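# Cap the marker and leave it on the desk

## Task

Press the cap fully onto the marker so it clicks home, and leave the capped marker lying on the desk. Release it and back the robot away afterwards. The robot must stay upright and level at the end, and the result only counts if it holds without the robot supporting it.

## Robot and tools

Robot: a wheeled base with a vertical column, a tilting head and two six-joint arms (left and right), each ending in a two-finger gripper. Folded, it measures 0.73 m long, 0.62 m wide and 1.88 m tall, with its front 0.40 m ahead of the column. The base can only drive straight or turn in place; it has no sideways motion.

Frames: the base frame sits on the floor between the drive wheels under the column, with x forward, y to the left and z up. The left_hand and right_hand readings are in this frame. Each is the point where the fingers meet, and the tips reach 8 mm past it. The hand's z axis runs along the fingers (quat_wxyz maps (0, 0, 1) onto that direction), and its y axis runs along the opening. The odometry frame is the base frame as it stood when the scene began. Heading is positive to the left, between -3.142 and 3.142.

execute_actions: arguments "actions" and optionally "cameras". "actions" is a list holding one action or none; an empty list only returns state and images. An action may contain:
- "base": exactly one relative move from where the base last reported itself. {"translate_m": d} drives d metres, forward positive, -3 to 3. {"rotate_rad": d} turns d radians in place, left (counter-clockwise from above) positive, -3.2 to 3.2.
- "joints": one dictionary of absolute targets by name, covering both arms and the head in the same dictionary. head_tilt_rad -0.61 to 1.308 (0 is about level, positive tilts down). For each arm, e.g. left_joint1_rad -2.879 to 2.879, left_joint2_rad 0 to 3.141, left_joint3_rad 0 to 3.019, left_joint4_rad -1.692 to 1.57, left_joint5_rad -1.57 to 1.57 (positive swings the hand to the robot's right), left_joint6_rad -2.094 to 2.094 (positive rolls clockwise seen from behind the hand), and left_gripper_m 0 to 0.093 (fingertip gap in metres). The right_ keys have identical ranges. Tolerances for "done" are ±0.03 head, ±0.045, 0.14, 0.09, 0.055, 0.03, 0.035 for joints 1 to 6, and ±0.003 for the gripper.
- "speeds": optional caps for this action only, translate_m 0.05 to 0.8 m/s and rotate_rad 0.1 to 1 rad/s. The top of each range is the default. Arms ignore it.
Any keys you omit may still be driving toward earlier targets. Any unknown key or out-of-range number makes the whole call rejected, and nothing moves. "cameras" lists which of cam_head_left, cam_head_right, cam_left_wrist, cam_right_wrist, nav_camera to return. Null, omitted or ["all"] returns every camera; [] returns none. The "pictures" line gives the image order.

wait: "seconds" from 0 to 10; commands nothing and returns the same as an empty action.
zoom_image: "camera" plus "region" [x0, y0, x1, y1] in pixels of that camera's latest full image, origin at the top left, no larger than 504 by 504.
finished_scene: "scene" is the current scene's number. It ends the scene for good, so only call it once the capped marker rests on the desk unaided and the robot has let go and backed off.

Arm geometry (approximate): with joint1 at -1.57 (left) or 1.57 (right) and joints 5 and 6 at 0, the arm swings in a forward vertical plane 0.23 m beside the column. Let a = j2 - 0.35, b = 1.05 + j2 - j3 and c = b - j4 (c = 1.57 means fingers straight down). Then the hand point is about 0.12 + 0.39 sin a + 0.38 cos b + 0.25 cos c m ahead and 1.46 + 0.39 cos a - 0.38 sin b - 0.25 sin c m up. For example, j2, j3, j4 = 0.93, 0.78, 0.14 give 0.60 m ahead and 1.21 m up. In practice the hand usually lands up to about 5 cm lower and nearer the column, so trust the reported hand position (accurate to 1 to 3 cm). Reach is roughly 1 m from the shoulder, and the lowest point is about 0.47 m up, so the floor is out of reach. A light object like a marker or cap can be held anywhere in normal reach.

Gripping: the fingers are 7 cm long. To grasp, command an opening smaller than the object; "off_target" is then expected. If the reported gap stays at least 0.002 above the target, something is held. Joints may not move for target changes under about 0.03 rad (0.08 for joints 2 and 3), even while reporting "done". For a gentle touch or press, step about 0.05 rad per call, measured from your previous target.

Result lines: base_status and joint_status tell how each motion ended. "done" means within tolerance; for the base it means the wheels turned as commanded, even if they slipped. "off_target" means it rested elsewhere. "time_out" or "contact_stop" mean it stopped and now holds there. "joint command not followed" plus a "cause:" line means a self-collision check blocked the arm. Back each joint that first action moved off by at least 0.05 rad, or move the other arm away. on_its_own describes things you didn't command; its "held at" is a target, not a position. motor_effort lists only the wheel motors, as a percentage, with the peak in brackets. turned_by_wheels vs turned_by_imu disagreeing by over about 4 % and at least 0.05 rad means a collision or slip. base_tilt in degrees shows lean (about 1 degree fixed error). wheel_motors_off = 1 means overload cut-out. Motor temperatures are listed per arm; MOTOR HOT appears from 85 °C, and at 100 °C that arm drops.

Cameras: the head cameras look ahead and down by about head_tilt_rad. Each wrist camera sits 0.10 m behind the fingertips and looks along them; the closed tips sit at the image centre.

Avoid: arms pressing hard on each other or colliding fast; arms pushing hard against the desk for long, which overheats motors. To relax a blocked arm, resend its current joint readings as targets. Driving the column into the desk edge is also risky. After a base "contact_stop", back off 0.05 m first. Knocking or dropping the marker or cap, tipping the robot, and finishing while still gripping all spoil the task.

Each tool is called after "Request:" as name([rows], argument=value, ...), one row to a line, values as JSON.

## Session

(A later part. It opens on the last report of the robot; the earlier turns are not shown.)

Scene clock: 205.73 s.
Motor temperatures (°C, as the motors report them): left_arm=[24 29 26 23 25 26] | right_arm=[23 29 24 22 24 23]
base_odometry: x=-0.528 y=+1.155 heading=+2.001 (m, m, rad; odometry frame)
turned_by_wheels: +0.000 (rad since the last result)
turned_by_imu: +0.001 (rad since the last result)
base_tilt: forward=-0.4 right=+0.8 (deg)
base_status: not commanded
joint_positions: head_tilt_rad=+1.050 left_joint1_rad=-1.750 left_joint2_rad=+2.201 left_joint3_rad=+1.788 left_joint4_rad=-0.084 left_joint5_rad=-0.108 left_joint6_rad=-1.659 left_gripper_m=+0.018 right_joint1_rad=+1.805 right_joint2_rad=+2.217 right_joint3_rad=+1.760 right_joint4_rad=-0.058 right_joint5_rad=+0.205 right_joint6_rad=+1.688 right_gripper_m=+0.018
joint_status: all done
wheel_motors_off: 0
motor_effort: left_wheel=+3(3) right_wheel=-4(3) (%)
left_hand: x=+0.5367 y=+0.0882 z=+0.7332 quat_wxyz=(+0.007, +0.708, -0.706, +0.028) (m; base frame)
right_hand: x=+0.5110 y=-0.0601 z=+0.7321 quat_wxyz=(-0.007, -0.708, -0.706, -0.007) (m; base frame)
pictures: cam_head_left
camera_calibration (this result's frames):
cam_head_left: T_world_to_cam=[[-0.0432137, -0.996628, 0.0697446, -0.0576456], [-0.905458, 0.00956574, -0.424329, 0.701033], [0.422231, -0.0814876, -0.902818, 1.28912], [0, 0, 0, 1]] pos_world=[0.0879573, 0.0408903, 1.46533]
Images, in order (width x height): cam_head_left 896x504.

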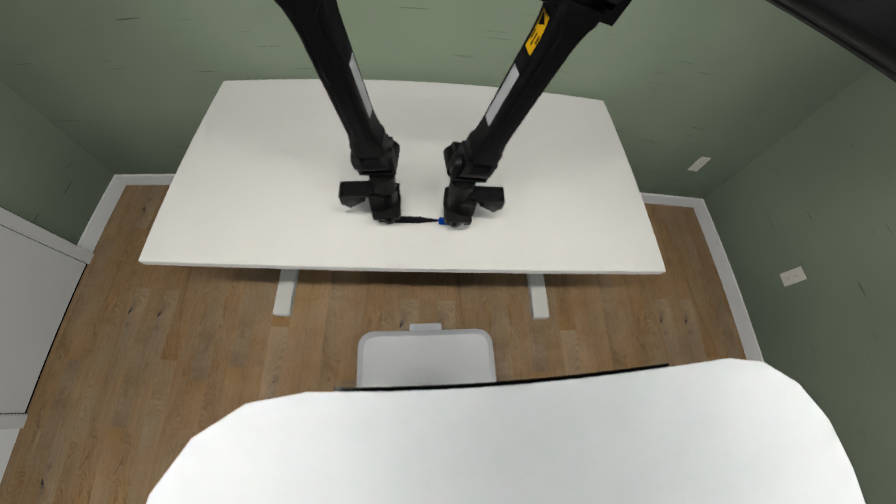

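Request:
execute_actions([
  {"joints":{"left_joint1_rad":-1.79}},
], cameras=["cam_head_left","cam_right_wrist"])

Request:
zoom_image(camera="cam_head_left", region=[380,190,480,250])

Request:
zoom_image(camera="cam_right_wrist", region=[390,210,510,290])

Scene clock: 210.70 s.
Motor temperatures (°C, as the motors report them): left_arm=[24 29 26 23 25 26] | right_arm=[23 29 24 22 24 23]
base_odometry: x=-0.528 y=+1.155 heading=+2.001 (m, m, rad; odometry frame)
turned_by_wheels: +0.000 (rad since the last result)
turned_by_imu: +0.001 (rad since the last result)
base_tilt: forward=-0.3 right=+0.7 (deg)
base_status: not commanded
joint_positions: head_tilt_rad=+1.050 left_joint1_rad=-1.755 left_joint2_rad=+2.201 left_joint3_rad=+1.788 left_joint4_rad=-0.084 left_joint5_rad=-0.111 left_joint6_rad=-1.662 left_gripper_m=+0.018 right_joint1_rad=+1.803 right_joint2_rad=+2.217 right_joint3_rad=+1.760 right_joint4_rad=-0.058 right_joint5_rad=+0.207 right_joint6_rad=+1.688 right_gripper_m=+0.018
joint_status: all done
wheel_motors_off: 0
motor_effort: left_wheel=+3(3) right_wheel=-3(3) (%)
left_hand: x=+0.5365 y=+0.0849 z=+0.7337 quat_wxyz=(+0.007, +0.708, -0.706, +0.028) (m; base frame)
right_hand: x=+0.5112 y=-0.0621 z=+0.7318 quat_wxyz=(-0.008, -0.708, -0.706, -0.006) (m; base frame)
pictures: cam_head_left, cam_right_wrist
camera_calibration (this result's frames):
cam_head_left: T_world_to_cam=[[-0.0432137, -0.996628, 0.0697446, -0.0576456], [-0.905458, 0.00956574, -0.424329, 0.701033], [0.422231, -0.0814876, -0.902818, 1.28912], [0, 0, 0, 1]] pos_world=[0.0879573, 0.0408903, 1.46533]
cam_right_wrist: T_world_to_cam=[[-0.999731, -0.000277585, -0.0231815, 0.527723], [-0.01387, 0.808391, 0.588483, -0.367078], [0.0185763, 0.588646, -0.808178, 0.741947], [0, 0, 0, 1]] pos_world=[0.508707, -0.139855, 0.827877]
Images, in order (width x height): cam_head_left 896x504, cam_right_wrist 896x504.

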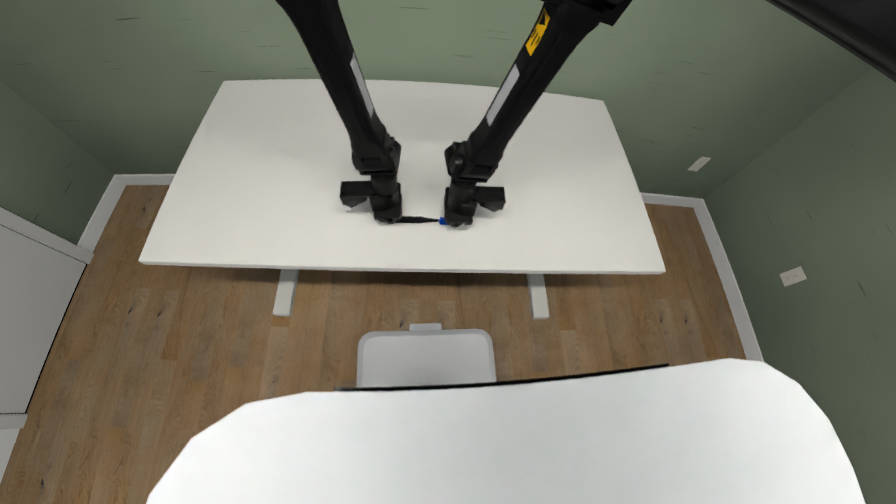

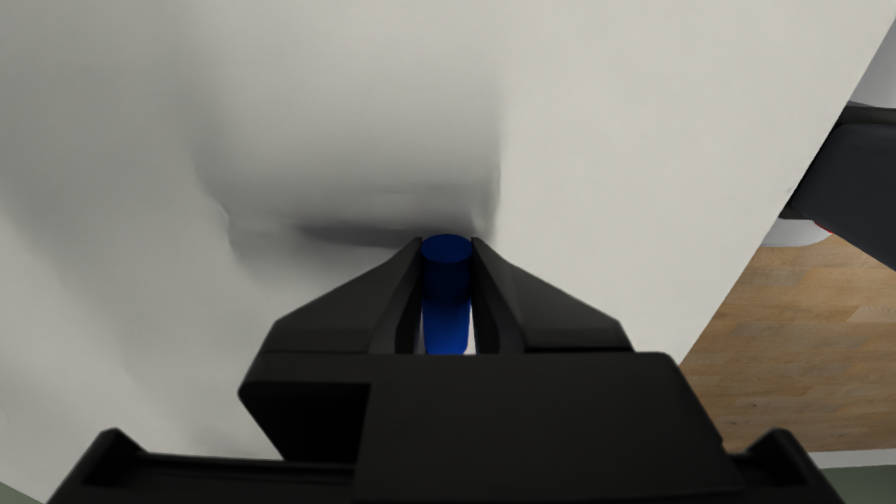

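Region (380, 190, 480, 250) of cam_head_left's 896x504 image, scaled by 5.040, with more detail than that image has; it fills the top 302 rows of this view, and the rest is white.

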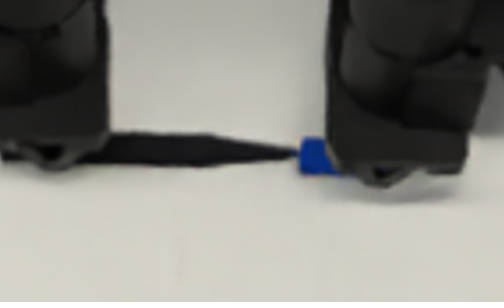

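Region (390, 210, 510, 290) of cam_right_wrist's 896x504 image, scaled by 4.200, with more detail than that image has.

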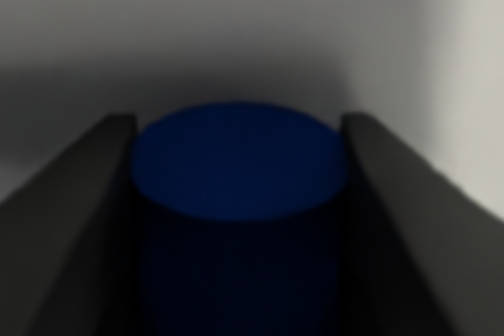

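Request:
execute_actions([
  {"joints":{"left_joint1_rad":-1.65,"left_joint2_rad":2.17,"right_joint2_rad":2.14}},
], cameras=[])

Request:
execute_actions([
  {"joints":{"right_joint6_rad":-1.465}},
], cameras=[])

Request:
execute_actions([
  {"joints":{"right_joint2_rad":2.215}},
], cameras=[])

Request:
execute_actions([
  {"joints":{"right_gripper_m":0.09}},
], cameras=[])

Request:
execute_actions([
  {"joints":{"right_joint2_rad":2.1,"right_joint4_rad":-0.16}},
], cameras=[])

Request:
execute_actions([
  {"joints":{"right_joint6_rad":1.68,"right_joint1_rad":1.765}},
], cameras=["cam_head_left","cam_right_wrist"])

Scene clock: 223.37 s.
Motor temperatures (°C, as the motors report them): left_arm=[25 29 26 23 25 26] | right_arm=[24 29 24 22 24 23]
base_odometry: x=-0.528 y=+1.155 heading=+2.001 (m, m, rad; odometry frame)
turned_by_wheels: +0.000 (rad since the last result)
turned_by_imu: +0.001 (rad since the last result)
base_tilt: forward=-0.3 right=+0.6 (deg)
base_status: not commanded
joint_positions: head_tilt_rad=+1.050 left_joint1_rad=-1.638 left_joint2_rad=+2.175 left_joint3_rad=+1.788 left_joint4_rad=-0.084 left_joint5_rad=-0.101 left_joint6_rad=-1.662 left_gripper_m=+0.018 right_joint1_rad=+1.804 right_joint2_rad=+2.135 right_joint3_rad=+1.759 right_joint4_rad=-0.057 right_joint5_rad=+0.202 right_joint6_rad=+1.688 right_gripper_m=+0.018
joint_status: all done
wheel_motors_off: 0
motor_effort: left_wheel=+3(3) right_wheel=-3(4) (%)
left_hand: x=+0.5602 y=+0.1835 z=+0.7355 quat_wxyz=(-0.034, +0.728, -0.685, +0.006) (m; base frame)
right_hand: x=+0.5698 y=-0.0611 z=+0.7667 quat_wxyz=(-0.031, -0.713, -0.699, -0.039) (m; base frame)
pictures: none
No camera images: the call's "cameras" was empty. Leave "cameras" out to get every camera's image.

Scene clock: 225.70 s.
Motor temperatures (°C, as the motors report them): left_arm=[24 29 26 23 25 26] | right_arm=[24 29 24 22 24 23]
base_odometry: x=-0.528 y=+1.155 heading=+2.001 (m, m, rad; odometry frame)
turned_by_wheels: +0.000 (rad since the last result)
turned_by_imu: +0.001 (rad since the last result)
base_tilt: forward=-0.4 right=+0.8 (deg)
base_status: not commanded
joint_positions: head_tilt_rad=+1.050 left_joint1_rad=-1.638 left_joint2_rad=+2.175 left_joint3_rad=+1.788 left_joint4_rad=-0.084 left_joint5_rad=-0.101 left_joint6_rad=-1.662 left_gripper_m=+0.018 right_joint1_rad=+1.804 right_joint2_rad=+2.135 right_joint3_rad=+1.759 right_joint4_rad=-0.057 right_joint5_rad=+0.202 right_joint6_rad=-1.453 right_gripper_m=+0.018
joint_status: all done
wheel_motors_off: 0
motor_effort: left_wheel=+3(3) right_wheel=-4(3) (%)
left_hand: x=+0.5602 y=+0.1835 z=+0.7355 quat_wxyz=(-0.034, +0.728, -0.685, +0.006) (m; base frame)
right_hand: x=+0.5698 y=-0.0611 z=+0.7667 quat_wxyz=(-0.039, +0.699, -0.713, +0.031) (m; base frame)
pictures: none
No camera images: the call's "cameras" was empty. Leave "cameras" out to get every camera's image.

Scene clock: 226.60 s.
Motor temperatures (°C, as the motors report them): left_arm=[24 29 26 23 25 26] | right_arm=[24 29 24 22 24 23]
base_odometry: x=-0.528 y=+1.155 heading=+2.001 (m, m, rad; odometry frame)
turned_by_wheels: +0.000 (rad since the last result)
turned_by_imu: +0.000 (rad since the last result)
base_tilt: forward=-0.4 right=+0.7 (deg)
base_status: not commanded
joint_positions: head_tilt_rad=+1.050 left_joint1_rad=-1.638 left_joint2_rad=+2.175 left_joint3_rad=+1.788 left_joint4_rad=-0.084 left_joint5_rad=-0.101 left_joint6_rad=-1.662 left_gripper_m=+0.018 right_joint1_rad=+1.804 right_joint2_rad=+2.219 right_joint3_rad=+1.760 right_joint4_rad=-0.055 right_joint5_rad=+0.202 right_joint6_rad=-1.453 right_gripper_m=+0.018
joint_status: all done
wheel_motors_off: 0
motor_effort: left_wheel=+3(3) right_wheel=-4(4) (%)
left_hand: x=+0.5602 y=+0.1835 z=+0.7355 quat_wxyz=(-0.034, +0.728, -0.685, +0.006) (m; base frame)
right_hand: x=+0.5106 y=-0.0609 z=+0.7314 quat_wxyz=(-0.008, +0.706, -0.708, +0.007) (m; base frame)
pictures: none
No camera images: the call's "cameras" was empty. Leave "cameras" out to get every camera's image.

Scene clock: 227.30 s.
Motor temperatures (°C, as the motors report them): left_arm=[24 29 26 23 25 26] | right_arm=[24 29 24 22 24 23]
base_odometry: x=-0.528 y=+1.155 heading=+2.001 (m, m, rad; odometry frame)
turned_by_wheels: +0.000 (rad since the last result)
turned_by_imu: +0.000 (rad since the last result)
base_tilt: forward=-0.3 right=+0.8 (deg)
base_status: not commanded
joint_positions: head_tilt_rad=+1.050 left_joint1_rad=-1.638 left_joint2_rad=+2.175 left_joint3_rad=+1.788 left_joint4_rad=-0.084 left_joint5_rad=-0.101 left_joint6_rad=-1.662 left_gripper_m=+0.018 right_joint1_rad=+1.804 right_joint2_rad=+2.219 right_joint3_rad=+1.760 right_joint4_rad=-0.055 right_joint5_rad=+0.202 right_joint6_rad=-1.453 right_gripper_m=+0.090
joint_status: all done
wheel_motors_off: 0
motor_effort: left_wheel=+3(3) right_wheel=-4(4) (%)
left_hand: x=+0.5602 y=+0.1835 z=+0.7355 quat_wxyz=(-0.034, +0.728, -0.685, +0.006) (m; base frame)
right_hand: x=+0.5106 y=-0.0609 z=+0.7314 quat_wxyz=(-0.008, +0.706, -0.708, +0.007) (m; base frame)
pictures: none
No camera images: the call's "cameras" was empty. Leave "cameras" out to get every camera's image.

Scene clock: 228.30 s.
Motor temperatures (°C, as the motors report them): left_arm=[24 29 26 23 25 26] | right_arm=[24 30 24 22 24 23]
base_odometry: x=-0.528 y=+1.155 heading=+2.001 (m, m, rad; odometry frame)
turned_by_wheels: +0.000 (rad since the last result)
turned_by_imu: +0.000 (rad since the last result)
base_tilt: forward=-0.3 right=+0.6 (deg)
base_status: not commanded
joint_positions: head_tilt_rad=+1.050 left_joint1_rad=-1.638 left_joint2_rad=+2.175 left_joint3_rad=+1.788 left_joint4_rad=-0.084 left_joint5_rad=-0.101 left_joint6_rad=-1.662 left_gripper_m=+0.018 right_joint1_rad=+1.804 right_joint2_rad=+2.086 right_joint3_rad=+1.765 right_joint4_rad=-0.152 right_joint5_rad=+0.202 right_joint6_rad=-1.453 right_gripper_m=+0.090
joint_status: all done
wheel_motors_off: 0
motor_effort: left_wheel=+3(3) right_wheel=-3(4) (%)
left_hand: x=+0.5602 y=+0.1835 z=+0.7355 quat_wxyz=(-0.034, +0.728, -0.685, +0.006) (m; base frame)
right_hand: x=+0.5850 y=-0.0637 z=+0.7881 quat_wxyz=(-0.024, +0.702, -0.711, +0.019) (m; base frame)
pictures: none
No camera images: the call's "cameras" was empty. Leave "cameras" out to get every camera's image.

Scene clock: 230.63 s.
Motor temperatures (°C, as the motors report them): left_arm=[24 29 26 23 25 26] | right_arm=[24 30 24 22 24 23]
base_odometry: x=-0.528 y=+1.155 heading=+2.001 (m, m, rad; odometry frame)
turned_by_wheels: +0.000 (rad since the last result)
turned_by_imu: +0.001 (rad since the last result)
base_tilt: forward=-0.3 right=+0.6 (deg)
base_status: not commanded
joint_positions: head_tilt_rad=+1.050 left_joint1_rad=-1.638 left_joint2_rad=+2.175 left_joint3_rad=+1.788 left_joint4_rad=-0.084 left_joint5_rad=-0.101 left_joint6_rad=-1.662 left_gripper_m=+0.018 right_joint1_rad=+1.766 right_joint2_rad=+2.086 right_joint3_rad=+1.765 right_joint4_rad=-0.152 right_joint5_rad=+0.201 right_joint6_rad=+1.668 right_gripper_m=+0.090
joint_status: all done
wheel_motors_off: 0
motor_effort: left_wheel=+3(3) right_wheel=-3(3) (%)
left_hand: x=+0.5602 y=+0.1835 z=+0.7355 quat_wxyz=(-0.034, +0.728, -0.685, +0.006) (m; base frame)
right_hand: x=+0.5877 y=-0.0951 z=+0.7833 quat_wxyz=(-0.031, -0.710, -0.703, -0.012) (m; base frame)
pictures: cam_head_left, cam_right_wrist
camera_calibration (this result's frames):
cam_head_left: T_world_to_cam=[[-0.0432137, -0.996628, 0.0697446, -0.0576456], [-0.905458, 0.00956574, -0.424329, 0.701033], [0.422231, -0.0814876, -0.902818, 1.28912], [0, 0, 0, 1]] pos_world=[0.0879573, 0.0408903, 1.46533]
cam_right_wrist: T_world_to_cam=[[-0.997931, 0.00521392, -0.064077, 0.636943], [-0.0322303, 0.821827, 0.568824, -0.342203], [0.055626, 0.569713, -0.819959, 0.787214], [0, 0, 0, 1]] pos_world=[0.580806, -0.170575, 0.88095]
Images, in order (width x height): cam_head_left 896x504, cam_right_wrist 896x504.

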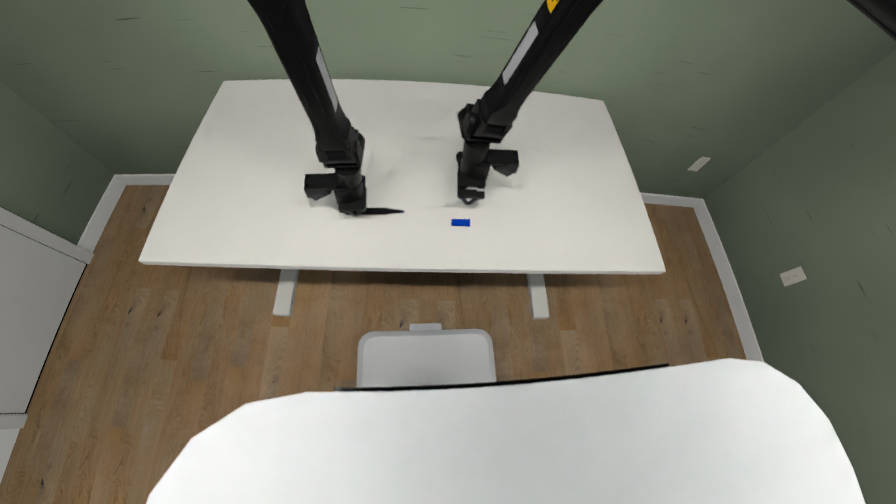

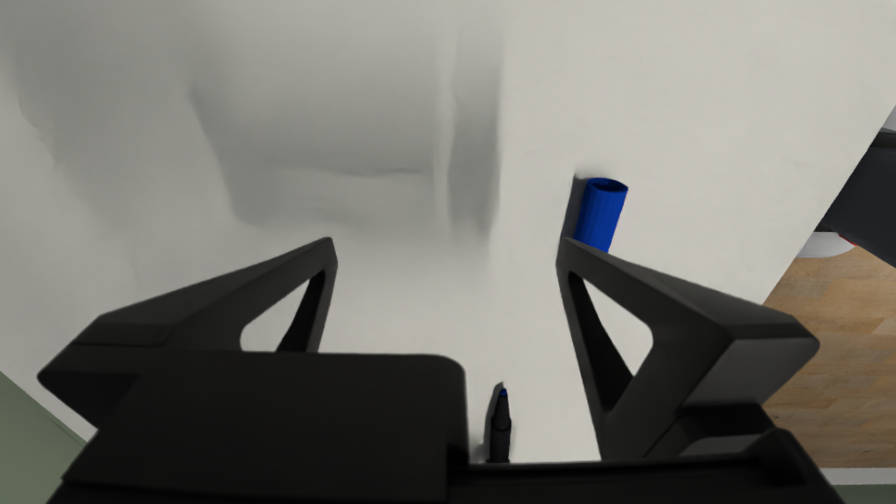

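Request:
zoom_image(camera="cam_right_wrist", region=[550,160,660,250])

Region (550, 160, 660, 250) of cam_right_wrist's 896x504 image, scaled by 4.582, with more detail than that image has; it fills the top 412 rows of this view, and the rest is white.

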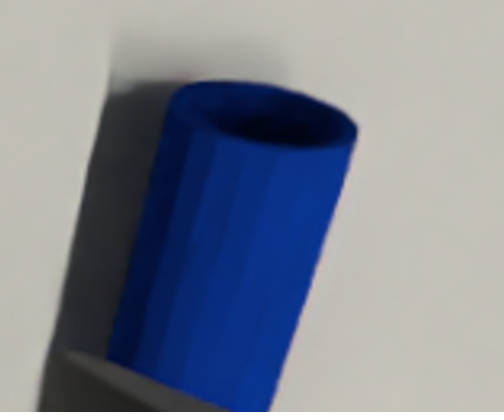

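Request:
execute_actions([
  {"joints":{"right_joint6_rad":-1.465,"right_joint1_rad":1.805}},
], cameras=[])

Request:
execute_actions([
  {"joints":{"right_joint2_rad":2.15,"right_joint4_rad":-0.2}},
], cameras=[])

Request:
execute_actions([
  {"joints":{"right_joint2_rad":2.22,"right_joint4_rad":-0.045}},
], cameras=[])

Request:
execute_actions([
  {"joints":{"right_gripper_m":0}},
], cameras=["cam_right_wrist"])

Request:
execute_actions([
  {"joints":{"right_joint2_rad":2.14}},
], cameras=[])

Request:
execute_actions([
  {"joints":{"right_joint6_rad":1.7}},
], cameras=[])

Request:
execute_actions([
  {"joints":{"right_joint2_rad":2.22,"left_joint1_rad":-1.72,"left_joint2_rad":2.205}},
], cameras=["cam_head_left","cam_right_wrist","cam_left_wrist"])

Request:
zoom_image(camera="cam_head_left", region=[365,190,465,250])

Scene clock: 249.80 s.
Motor temperatures (°C, as the motors report them): left_arm=[24 29 26 23 25 26] | right_arm=[23 30 24 22 24 23]
base_odometry: x=-0.528 y=+1.155 heading=+2.001 (m, m, rad; odometry frame)
turned_by_wheels: +0.000 (rad since the last result)
turned_by_imu: +0.002 (rad since the last result)
base_tilt: forward=-0.4 right=+0.7 (deg)
base_status: not commanded
joint_positions: head_tilt_rad=+1.050 left_joint1_rad=-1.638 left_joint2_rad=+2.175 left_joint3_rad=+1.788 left_joint4_rad=-0.084 left_joint5_rad=-0.101 left_joint6_rad=-1.662 left_gripper_m=+0.018 right_joint1_rad=+1.804 right_joint2_rad=+2.086 right_joint3_rad=+1.765 right_joint4_rad=-0.152 right_joint5_rad=+0.201 right_joint6_rad=-1.453 right_gripper_m=+0.090
joint_status: all done
wheel_motors_off: 0
motor_effort: left_wheel=+3(3) right_wheel=-3(3) (%)
left_hand: x=+0.5602 y=+0.1835 z=+0.7355 quat_wxyz=(-0.034, +0.728, -0.685, +0.006) (m; base frame)
right_hand: x=+0.5849 y=-0.0630 z=+0.7882 quat_wxyz=(-0.025, +0.702, -0.711, +0.019) (m; base frame)
pictures: none
No camera images: the call's "cameras" was empty. Leave "cameras" out to get every camera's image.

Scene clock: 250.60 s.
Motor temperatures (°C, as the motors report them): left_arm=[24 29 26 23 25 26] | right_arm=[23 30 24 22 24 23]
base_odometry: x=-0.528 y=+1.155 heading=+2.001 (m, m, rad; odometry frame)
turned_by_wheels: +0.000 (rad since the last result)
turned_by_imu: +0.000 (rad since the last result)
base_tilt: forward=-0.4 right=+0.6 (deg)
base_status: not commanded
joint_positions: head_tilt_rad=+1.050 left_joint1_rad=-1.638 left_joint2_rad=+2.175 left_joint3_rad=+1.788 left_joint4_rad=-0.084 left_joint5_rad=-0.101 left_joint6_rad=-1.662 left_gripper_m=+0.018 right_joint1_rad=+1.804 right_joint2_rad=+2.148 right_joint3_rad=+1.762 right_joint4_rad=-0.189 right_joint5_rad=+0.201 right_joint6_rad=-1.453 right_gripper_m=+0.090
joint_status: all done
wheel_motors_off: 0
motor_effort: left_wheel=+3(3) right_wheel=-4(4) (%)
left_hand: x=+0.5602 y=+0.1835 z=+0.7355 quat_wxyz=(-0.034, +0.728, -0.685, +0.006) (m; base frame)
right_hand: x=+0.5307 y=-0.0637 z=+0.7604 quat_wxyz=(+0.015, +0.710, -0.704, -0.012) (m; base frame)
pictures: none
No camera images: the call's "cameras" was empty. Leave "cameras" out to get every camera's image.

Scene clock: 251.53 s.
Motor temperatures (°C, as the motors report them): left_arm=[24 29 26 23 25 26] | right_arm=[23 30 24 22 24 23]
base_odometry: x=-0.528 y=+1.155 heading=+2.001 (m, m, rad; odometry frame)
turned_by_wheels: +0.000 (rad since the last result)
turned_by_imu: +0.000 (rad since the last result)
base_tilt: forward=-0.6 right=+0.8 (deg)
base_status: not commanded
joint_positions: head_tilt_rad=+1.050 left_joint1_rad=-1.638 left_joint2_rad=+2.175 left_joint3_rad=+1.788 left_joint4_rad=-0.084 left_joint5_rad=-0.101 left_joint6_rad=-1.662 left_gripper_m=+0.018 right_joint1_rad=+1.804 right_joint2_rad=+2.219 right_joint3_rad=+1.762 right_joint4_rad=-0.059 right_joint5_rad=+0.201 right_joint6_rad=-1.453 right_gripper_m=+0.090
joint_status: all done
wheel_motors_off: 0
motor_effort: left_wheel=+3(3) right_wheel=-3(4) (%)
left_hand: x=+0.5602 y=+0.1835 z=+0.7355 quat_wxyz=(-0.034, +0.728, -0.685, +0.006) (m; base frame)
right_hand: x=+0.5114 y=-0.0600 z=+0.7316 quat_wxyz=(-0.008, +0.706, -0.708, +0.006) (m; base frame)
pictures: none
No camera images: the call's "cameras" was empty. Leave "cameras" out to get every camera's image.

Scene clock: 252.23 s.
Motor temperatures (°C, as the motors report them): left_arm=[24 29 26 23 25 26] | right_arm=[23 30 24 22 24 23]
base_odometry: x=-0.528 y=+1.155 heading=+2.001 (m, m, rad; odometry frame)
turned_by_wheels: +0.000 (rad since the last result)
turned_by_imu: +0.000 (rad since the last result)
base_tilt: forward=-0.3 right=+0.7 (deg)
base_status: not commanded
joint_positions: head_tilt_rad=+1.050 left_joint1_rad=-1.638 left_joint2_rad=+2.175 left_joint3_rad=+1.788 left_joint4_rad=-0.084 left_joint5_rad=-0.101 left_joint6_rad=-1.662 left_gripper_m=+0.018 right_joint1_rad=+1.804 right_joint2_rad=+2.219 right_joint3_rad=+1.762 right_joint4_rad=-0.059 right_joint5_rad=+0.201 right_joint6_rad=-1.453 right_gripper_m=+0.018
joint_status: right_gripper_m off_target (ended at +0.018, target +0.000)
wheel_motors_off: 0
motor_effort: left_wheel=+3(3) right_wheel=-4(4) (%)
left_hand: x=+0.5602 y=+0.1835 z=+0.7355 quat_wxyz=(-0.034, +0.728, -0.685, +0.006) (m; base frame)
right_hand: x=+0.5114 y=-0.0600 z=+0.7316 quat_wxyz=(-0.008, +0.706, -0.708, +0.006) (m; base frame)
pictures: cam_right_wrist
camera_calibration (this result's frames):
cam_right_wrist: T_world_to_cam=[[0.999852, -0.000534762, 0.0172031, -0.524161], [-0.0105643, -0.808152, 0.588879, -0.467668], [0.0135878, -0.588974, -0.808038, 0.672286], [0, 0, 0, 1]] pos_world=[0.510008, 0.0177318, 0.82765]
Images, in order (width x height): cam_right_wrist 896x504.

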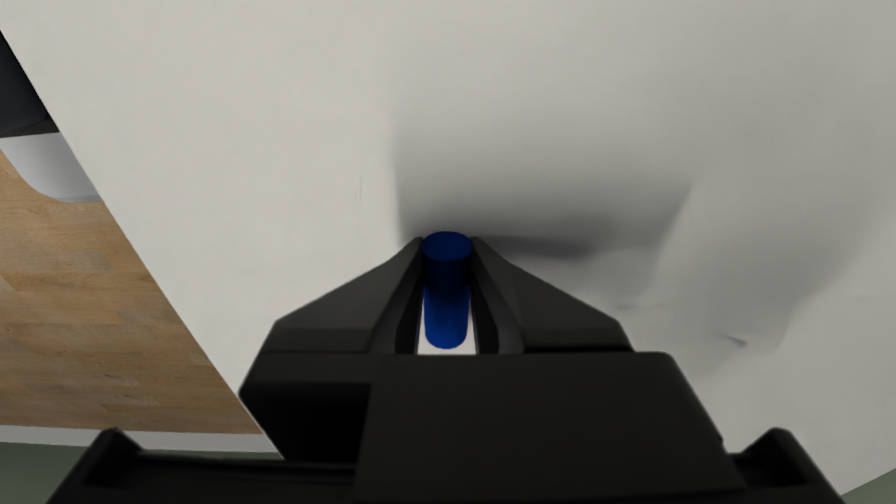

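Scene clock: 253.23 s.
Motor temperatures (°C, as the motors report them): left_arm=[24 29 26 23 25 26] | right_arm=[23 30 24 22 24 23]
base_odometry: x=-0.528 y=+1.155 heading=+2.001 (m, m, rad; odometry frame)
turned_by_wheels: +0.000 (rad since the last result)
turned_by_imu: +0.000 (rad since the last result)
base_tilt: forward=-0.3 right=+0.7 (deg)
base_status: not commanded
joint_positions: head_tilt_rad=+1.050 left_joint1_rad=-1.638 left_joint2_rad=+2.175 left_joint3_rad=+1.788 left_joint4_rad=-0.084 left_joint5_rad=-0.101 left_joint6_rad=-1.662 left_gripper_m=+0.018 right_joint1_rad=+1.804 right_joint2_rad=+2.135 right_joint3_rad=+1.759 right_joint4_rad=-0.056 right_joint5_rad=+0.201 right_joint6_rad=-1.453 right_gripper_m=+0.018
joint_status: all done
wheel_motors_off: 0
motor_effort: left_wheel=+3(3) right_wheel=-4(4) (%)
left_hand: x=+0.5602 y=+0.1835 z=+0.7355 quat_wxyz=(-0.034, +0.728, -0.685, +0.006) (m; base frame)
right_hand: x=+0.5700 y=-0.0603 z=+0.7669 quat_wxyz=(-0.040, +0.699, -0.713, +0.031) (m; base frame)
pictures: none
No camera images: the call's "cameras" was empty. Leave "cameras" out to get every camera's image.

Scene clock: 255.57 s.
Motor temperatures (°C, as the motors report them): left_arm=[24 29 26 23 25 26] | right_arm=[23 30 24 22 24 23]
base_odometry: x=-0.528 y=+1.155 heading=+2.001 (m, m, rad; odometry frame)
turned_by_wheels: +0.000 (rad since the last result)
turned_by_imu: +0.001 (rad since the last result)
base_tilt: forward=-0.3 right=+0.6 (deg)
base_status: not commanded
joint_positions: head_tilt_rad=+1.050 left_joint1_rad=-1.638 left_joint2_rad=+2.175 left_joint3_rad=+1.788 left_joint4_rad=-0.084 left_joint5_rad=-0.101 left_joint6_rad=-1.662 left_gripper_m=+0.018 right_joint1_rad=+1.804 right_joint2_rad=+2.135 right_joint3_rad=+1.759 right_joint4_rad=-0.056 right_joint5_rad=+0.201 right_joint6_rad=+1.688 right_gripper_m=+0.018
joint_status: all done
wheel_motors_off: 0
motor_effort: left_wheel=+3(3) right_wheel=-3(4) (%)
left_hand: x=+0.5602 y=+0.1835 z=+0.7355 quat_wxyz=(-0.034, +0.728, -0.685, +0.006) (m; base frame)
right_hand: x=+0.5700 y=-0.0603 z=+0.7669 quat_wxyz=(-0.031, -0.713, -0.699, -0.040) (m; base frame)
pictures: none
No camera images: the call's "cameras" was empty. Leave "cameras" out to get every camera's image.

Scene clock: 256.60 s.
Motor temperatures (°C, as the motors report them): left_arm=[24 29 26 23 25 26] | right_arm=[23 30 24 22 24 23]
base_odometry: x=-0.528 y=+1.155 heading=+2.001 (m, m, rad; odometry frame)
turned_by_wheels: +0.000 (rad since the last result)
turned_by_imu: +0.000 (rad since the last result)
base_tilt: forward=-0.3 right=+0.6 (deg)
base_status: not commanded
joint_positions: head_tilt_rad=+1.050 left_joint1_rad=-1.732 left_joint2_rad=+2.185 left_joint3_rad=+1.788 left_joint4_rad=-0.084 left_joint5_rad=-0.103 left_joint6_rad=-1.662 left_gripper_m=+0.018 right_joint1_rad=+1.805 right_joint2_rad=+2.219 right_joint3_rad=+1.759 right_joint4_rad=-0.054 right_joint5_rad=+0.201 right_joint6_rad=+1.689 right_gripper_m=+0.018
joint_status: all done
wheel_motors_off: 0
motor_effort: left_wheel=+3(4) right_wheel=-3(4) (%)
left_hand: x=+0.5498 y=+0.1035 z=+0.7381 quat_wxyz=(-0.002, +0.712, -0.701, +0.030) (m; base frame)
right_hand: x=+0.5096 y=-0.0595 z=+0.7313 quat_wxyz=(-0.006, -0.708, -0.706, -0.009) (m; base frame)
pictures: cam_head_left, cam_left_wrist, cam_right_wrist
camera_calibration (this result's frames):
cam_head_left: T_world_to_cam=[[-0.0432136, -0.996628, 0.0697446, -0.0576456], [-0.905458, 0.00956574, -0.424329, 0.701033], [0.422231, -0.0814876, -0.902818, 1.28912], [0, 0, 0, 1]] pos_world=[0.0879573, 0.0408903, 1.46533]
cam_left_wrist: T_world_to_cam=[[0.998683, 0.0185297, 0.0478327, -0.587257], [-0.0152899, -0.782561, 0.622386, -0.369073], [0.0489646, -0.622298, -0.781247, 0.734567], [0, 0, 0, 1]] pos_world=[0.544873, 0.17918, 0.831675]
cam_right_wrist: T_world_to_cam=[[-0.999739, 0.0000459164, -0.0228575, 0.525933], [-0.0135613, 0.803789, 0.59476, -0.373971], [0.0183999, 0.594914, -0.803579, 0.737103], [0, 0, 0, 1]] pos_world=[0.507161, -0.137944, 0.826765]
Images, in order (width x height): cam_head_left 896x504, cam_left_wrist 896x504, cam_right_wrist 896x504.

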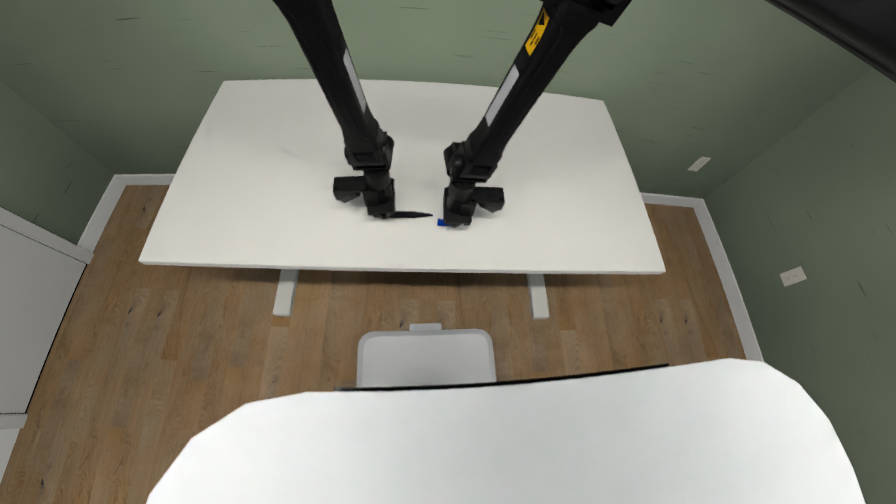

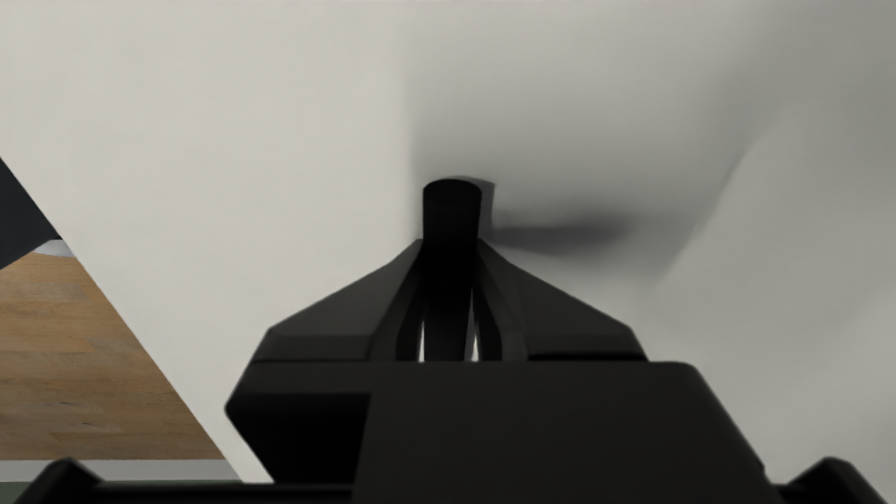

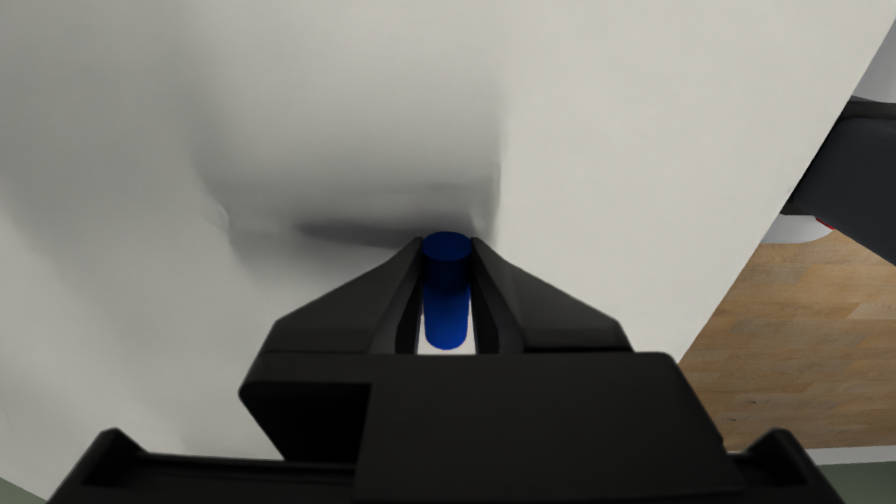

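Region (365, 190, 465, 250) of cam_head_left's 896x504 image, scaled by 5.040, with more detail than that image has; it fills the top 302 rows of this view, and the rest is white.

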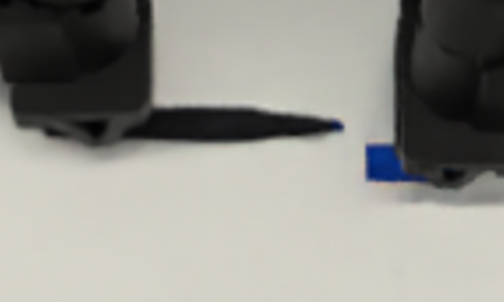

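Request:
execute_actions([
  {"joints":{"left_joint2_rad":2.24,"left_joint6_rad":-1.635,"right_joint2_rad":2.25}},
], cameras=[])

Request:
execute_actions([
  {"joints":{"left_gripper_m":0.026,"right_gripper_m":0.026}},
], cameras=[])

Request:
execute_actions([
  {"joints":{"left_gripper_m":0,"right_gripper_m":0}},
], cameras=["cam_head_left","cam_head_right"])

Request:
zoom_image(camera="cam_head_left", region=[375,195,465,245])

Scene clock: 264.80 s.
Motor temperatures (°C, as the motors report them): left_arm=[24 29 26 23 25 26] | right_arm=[24 30 24 22 24 23]
base_odometry: x=-0.528 y=+1.155 heading=+2.001 (m, m, rad; odometry frame)
turned_by_wheels: +0.000 (rad since the last result)
turned_by_imu: +0.001 (rad since the last result)
base_tilt: forward=-0.4 right=+0.6 (deg)
base_status: not commanded
joint_positions: head_tilt_rad=+1.050 left_joint1_rad=-1.732 left_joint2_rad=+2.201 left_joint3_rad=+1.788 left_joint4_rad=-0.083 left_joint5_rad=-0.104 left_joint6_rad=-1.642 left_gripper_m=+0.018 right_joint1_rad=+1.805 right_joint2_rad=+2.220 right_joint3_rad=+1.759 right_joint4_rad=-0.054 right_joint5_rad=+0.201 right_joint6_rad=+1.689 right_gripper_m=+0.018
joint_status: all done
wheel_motors_off: 0
motor_effort: left_wheel=+3(4) right_wheel=-3(4) (%)
left_hand: x=+0.5381 y=+0.1036 z=+0.7313 quat_wxyz=(+0.002, +0.705, -0.709, +0.024) (m; base frame)
right_hand: x=+0.5093 y=-0.0595 z=+0.7312 quat_wxyz=(-0.005, -0.708, -0.706, -0.008) (m; base frame)
pictures: none
No camera images: the call's "cameras" was empty. Leave "cameras" out to get every camera's image.

Scene clock: 265.53 s.
Motor temperatures (°C, as the motors report them): left_arm=[24 29 26 23 25 26] | right_arm=[24 30 24 22 24 23]
base_odometry: x=-0.528 y=+1.155 heading=+2.001 (m, m, rad; odometry frame)
turned_by_wheels: +0.000 (rad since the last result)
turned_by_imu: +0.000 (rad since the last result)
base_tilt: forward=-0.4 right=+0.7 (deg)
base_status: not commanded
joint_positions: head_tilt_rad=+1.050 left_joint1_rad=-1.731 left_joint2_rad=+2.206 left_joint3_rad=+1.790 left_joint4_rad=-0.083 left_joint5_rad=-0.105 left_joint6_rad=-1.642 left_gripper_m=+0.026 right_joint1_rad=+1.805 right_joint2_rad=+2.231 right_joint3_rad=+1.759 right_joint4_rad=-0.054 right_joint5_rad=+0.200 right_joint6_rad=+1.689 right_gripper_m=+0.026
joint_status: all done
wheel_motors_off: 0
motor_effort: left_wheel=+3(3) right_wheel=-4(4) (%)
left_hand: x=+0.5352 y=+0.1039 z=+0.7291 quat_wxyz=(+0.003, +0.705, -0.709, +0.022) (m; base frame)
right_hand: x=+0.5014 y=-0.0595 z=+0.7269 quat_wxyz=(-0.002, -0.707, -0.707, -0.004) (m; base frame)
pictures: none
No camera images: the call's "cameras" was empty. Leave "cameras" out to get every camera's image.

Scene clock: 266.03 s.
Motor temperatures (°C, as the motors report them): left_arm=[24 29 26 23 25 26] | right_arm=[24 30 24 22 24 23]
base_odometry: x=-0.528 y=+1.155 heading=+2.001 (m, m, rad; odometry frame)
turned_by_wheels: +0.000 (rad since the last result)
turned_by_imu: +0.000 (rad since the last result)
base_tilt: forward=-0.3 right=+0.7 (deg)
base_status: not commanded
joint_positions: head_tilt_rad=+1.050 left_joint1_rad=-1.731 left_joint2_rad=+2.206 left_joint3_rad=+1.787 left_joint4_rad=-0.083 left_joint5_rad=-0.105 left_joint6_rad=-1.642 left_gripper_m=+0.018 right_joint1_rad=+1.805 right_joint2_rad=+2.231 right_joint3_rad=+1.759 right_joint4_rad=-0.054 right_joint5_rad=+0.200 right_joint6_rad=+1.689 right_gripper_m=+0.018
joint_status: left_gripper_m off_target (ended at +0.018, target +0.000); right_gripper_m off_target (ended at +0.018, target +0.000)
wheel_motors_off: 0
motor_effort: left_wheel=+3(4) right_wheel=-4(4) (%)
left_hand: x=+0.5335 y=+0.1040 z=+0.7290 quat_wxyz=(+0.004, +0.705, -0.709, +0.021) (m; base frame)
right_hand: x=+0.5014 y=-0.0595 z=+0.7269 quat_wxyz=(-0.002, -0.707, -0.707, -0.004) (m; base frame)
pictures: cam_head_left, cam_head_right
camera_calibration (this result's frames):
cam_head_left: T_world_to_cam=[[-0.0432137, -0.996628, 0.0697446, -0.0576456], [-0.905458, 0.00956574, -0.424329, 0.701033], [0.422231, -0.0814876, -0.902818, 1.28912], [0, 0, 0, 1]] pos_world=[0.0879573, 0.0408903, 1.46533]
cam_head_right: T_world_to_cam=[[-0.0620033, -0.992745, 0.103023, -0.173402], [-0.903106, 0.0118587, -0.429255, 0.70469], [0.424919, -0.119655, -0.897288, 1.28095], [0, 0, 0, 1]] pos_world=[0.0813583, -0.0272277, 1.46974]
Images, in order (width x height): cam_head_left 896x504, cam_head_right 896x504.

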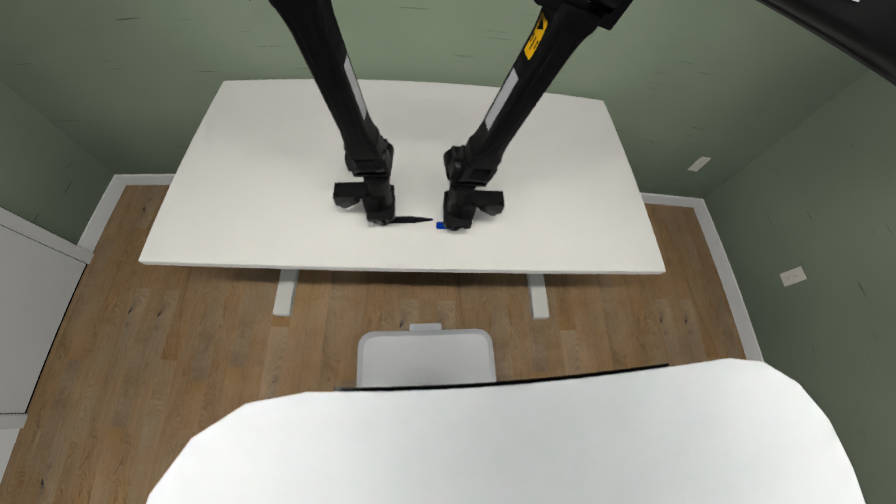

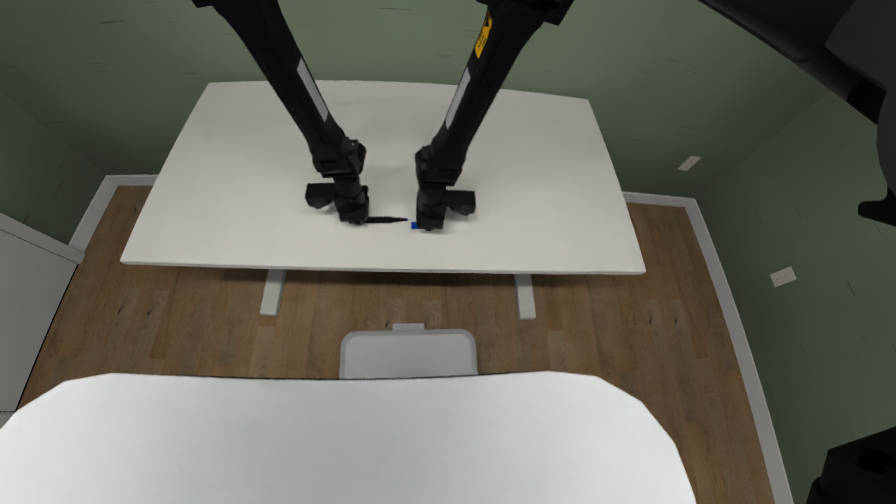

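Region (375, 195, 465, 245) of cam_head_left's 896x504 image, scaled by 5.600, with more detail than that image has.

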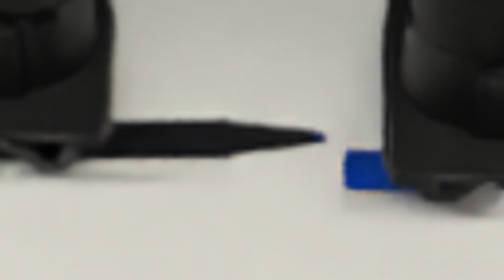

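Request:
execute_actions([
  {"joints":{"left_joint2_rad":2.22,"left_joint4_rad":-0.13,"right_joint2_rad":2.23,"right_joint4_rad":-0.015}},
], cameras=["cam_head_left"])

Request:
zoom_image(camera="cam_head_left", region=[375,195,465,245])

Scene clock: 271.70 s.
Motor temperatures (°C, as the motors report them): left_arm=[24 29 26 23 25 26] | right_arm=[24 30 24 22 24 23]
base_odometry: x=-0.528 y=+1.155 heading=+2.001 (m, m, rad; odometry frame)
turned_by_wheels: +0.000 (rad since the last result)
turned_by_imu: +0.001 (rad since the last result)
base_tilt: forward=-0.4 right=+0.8 (deg)
base_status: not commanded
joint_positions: head_tilt_rad=+1.050 left_joint1_rad=-1.731 left_joint2_rad=+2.206 left_joint3_rad=+1.790 left_joint4_rad=-0.114 left_joint5_rad=-0.105 left_joint6_rad=-1.642 left_gripper_m=+0.018 right_joint1_rad=+1.805 right_joint2_rad=+2.231 right_joint3_rad=+1.759 right_joint4_rad=-0.029 right_joint5_rad=+0.200 right_joint6_rad=+1.689 right_gripper_m=+0.018
joint_status: all done
wheel_motors_off: 0
motor_effort: left_wheel=+3(3) right_wheel=-4(4) (%)
left_hand: x=+0.5280 y=+0.1045 z=+0.7290 quat_wxyz=(+0.013, +0.704, -0.710, +0.011) (m; base frame)
right_hand: x=+0.5076 y=-0.0587 z=+0.7270 quat_wxyz=(-0.010, -0.709, -0.705, -0.014) (m; base frame)
pictures: cam_head_left
camera_calibration (this result's frames):
cam_head_left: T_world_to_cam=[[-0.0432136, -0.996628, 0.0697446, -0.0576456], [-0.905458, 0.00956574, -0.424329, 0.701033], [0.422231, -0.0814876, -0.902818, 1.28912], [0, 0, 0, 1]] pos_world=[0.0879573, 0.0408903, 1.46533]
Images, in order (width x height): cam_head_left 896x504.

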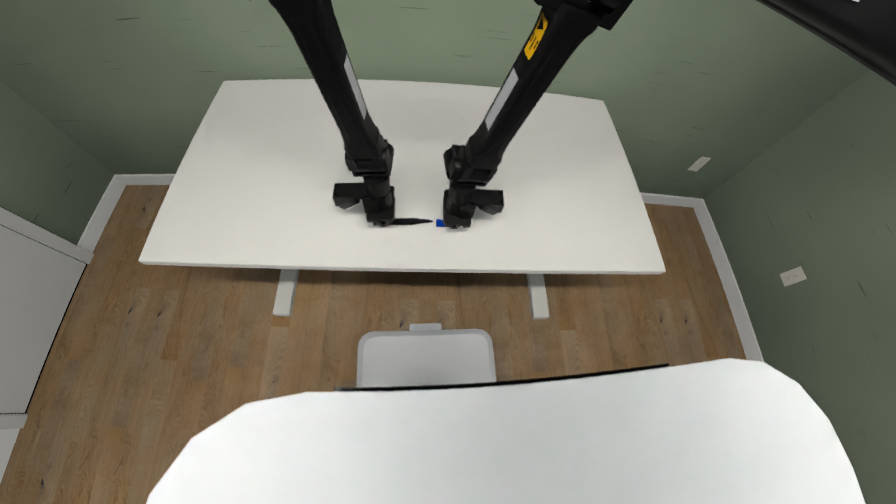

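Region (375, 195, 465, 245) of cam_head_left's 896x504 image, scaled by 5.600, with more detail than that image has.

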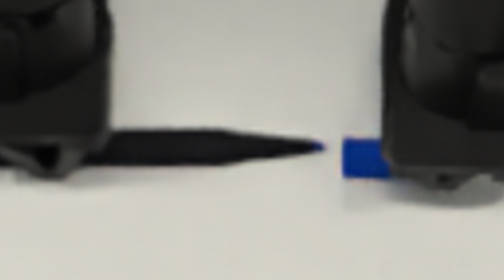

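Request:
execute_actions([
  {"joints":{"left_joint1_rad":-1.775,"left_joint6_rad":-1.62}},
], cameras=["cam_head_left"])

Request:
zoom_image(camera="cam_head_left", region=[375,195,465,245])

Scene clock: 277.27 s.
Motor temperatures (°C, as the motors report them): left_arm=[24 29 26 23 25 26] | right_arm=[24 30 24 22 24 23]
base_odometry: x=-0.528 y=+1.155 heading=+2.001 (m, m, rad; odometry frame)
turned_by_wheels: +0.000 (rad since the last result)
turned_by_imu: +0.001 (rad since the last result)
base_tilt: forward=-0.3 right=+0.7 (deg)
base_status: not commanded
joint_positions: head_tilt_rad=+1.050 left_joint1_rad=-1.770 left_joint2_rad=+2.206 left_joint3_rad=+1.790 left_joint4_rad=-0.117 left_joint5_rad=-0.107 left_joint6_rad=-1.631 left_gripper_m=+0.018 right_joint1_rad=+1.805 right_joint2_rad=+2.231 right_joint3_rad=+1.759 right_joint4_rad=-0.029 right_joint5_rad=+0.200 right_joint6_rad=+1.689 right_gripper_m=+0.018
joint_status: all done
wheel_motors_off: 0
motor_effort: left_wheel=+3(3) right_wheel=-4(4) (%)
left_hand: x=+0.5246 y=+0.0719 z=+0.7336 quat_wxyz=(+0.025, +0.692, -0.721, +0.021) (m; base frame)
right_hand: x=+0.5076 y=-0.0587 z=+0.7270 quat_wxyz=(-0.010, -0.709, -0.705, -0.014) (m; base frame)
pictures: cam_head_left
camera_calibration (this result's frames):
cam_head_left: T_world_to_cam=[[-0.0432137, -0.996628, 0.0697446, -0.0576456], [-0.905458, 0.00956574, -0.424329, 0.701033], [0.422231, -0.0814876, -0.902818, 1.28912], [0, 0, 0, 1]] pos_world=[0.0879573, 0.0408903, 1.46533]
Images, in order (width x height): cam_head_left 896x504.

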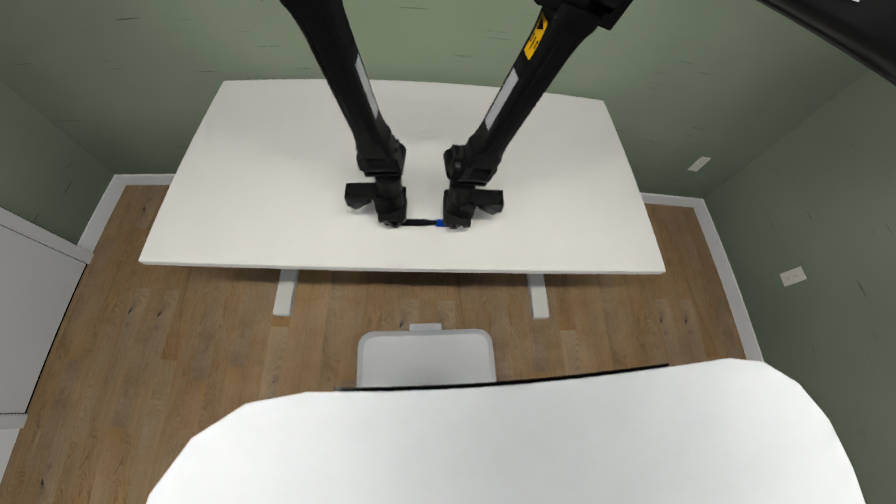

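Region (375, 195, 465, 245) of cam_head_left's 896x504 image, scaled by 5.600, with more detail than that image has.

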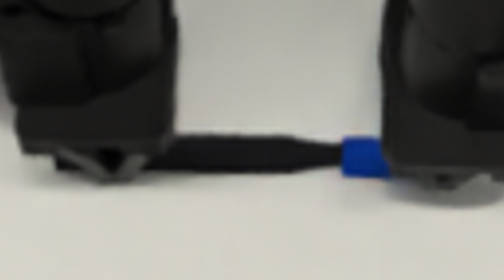

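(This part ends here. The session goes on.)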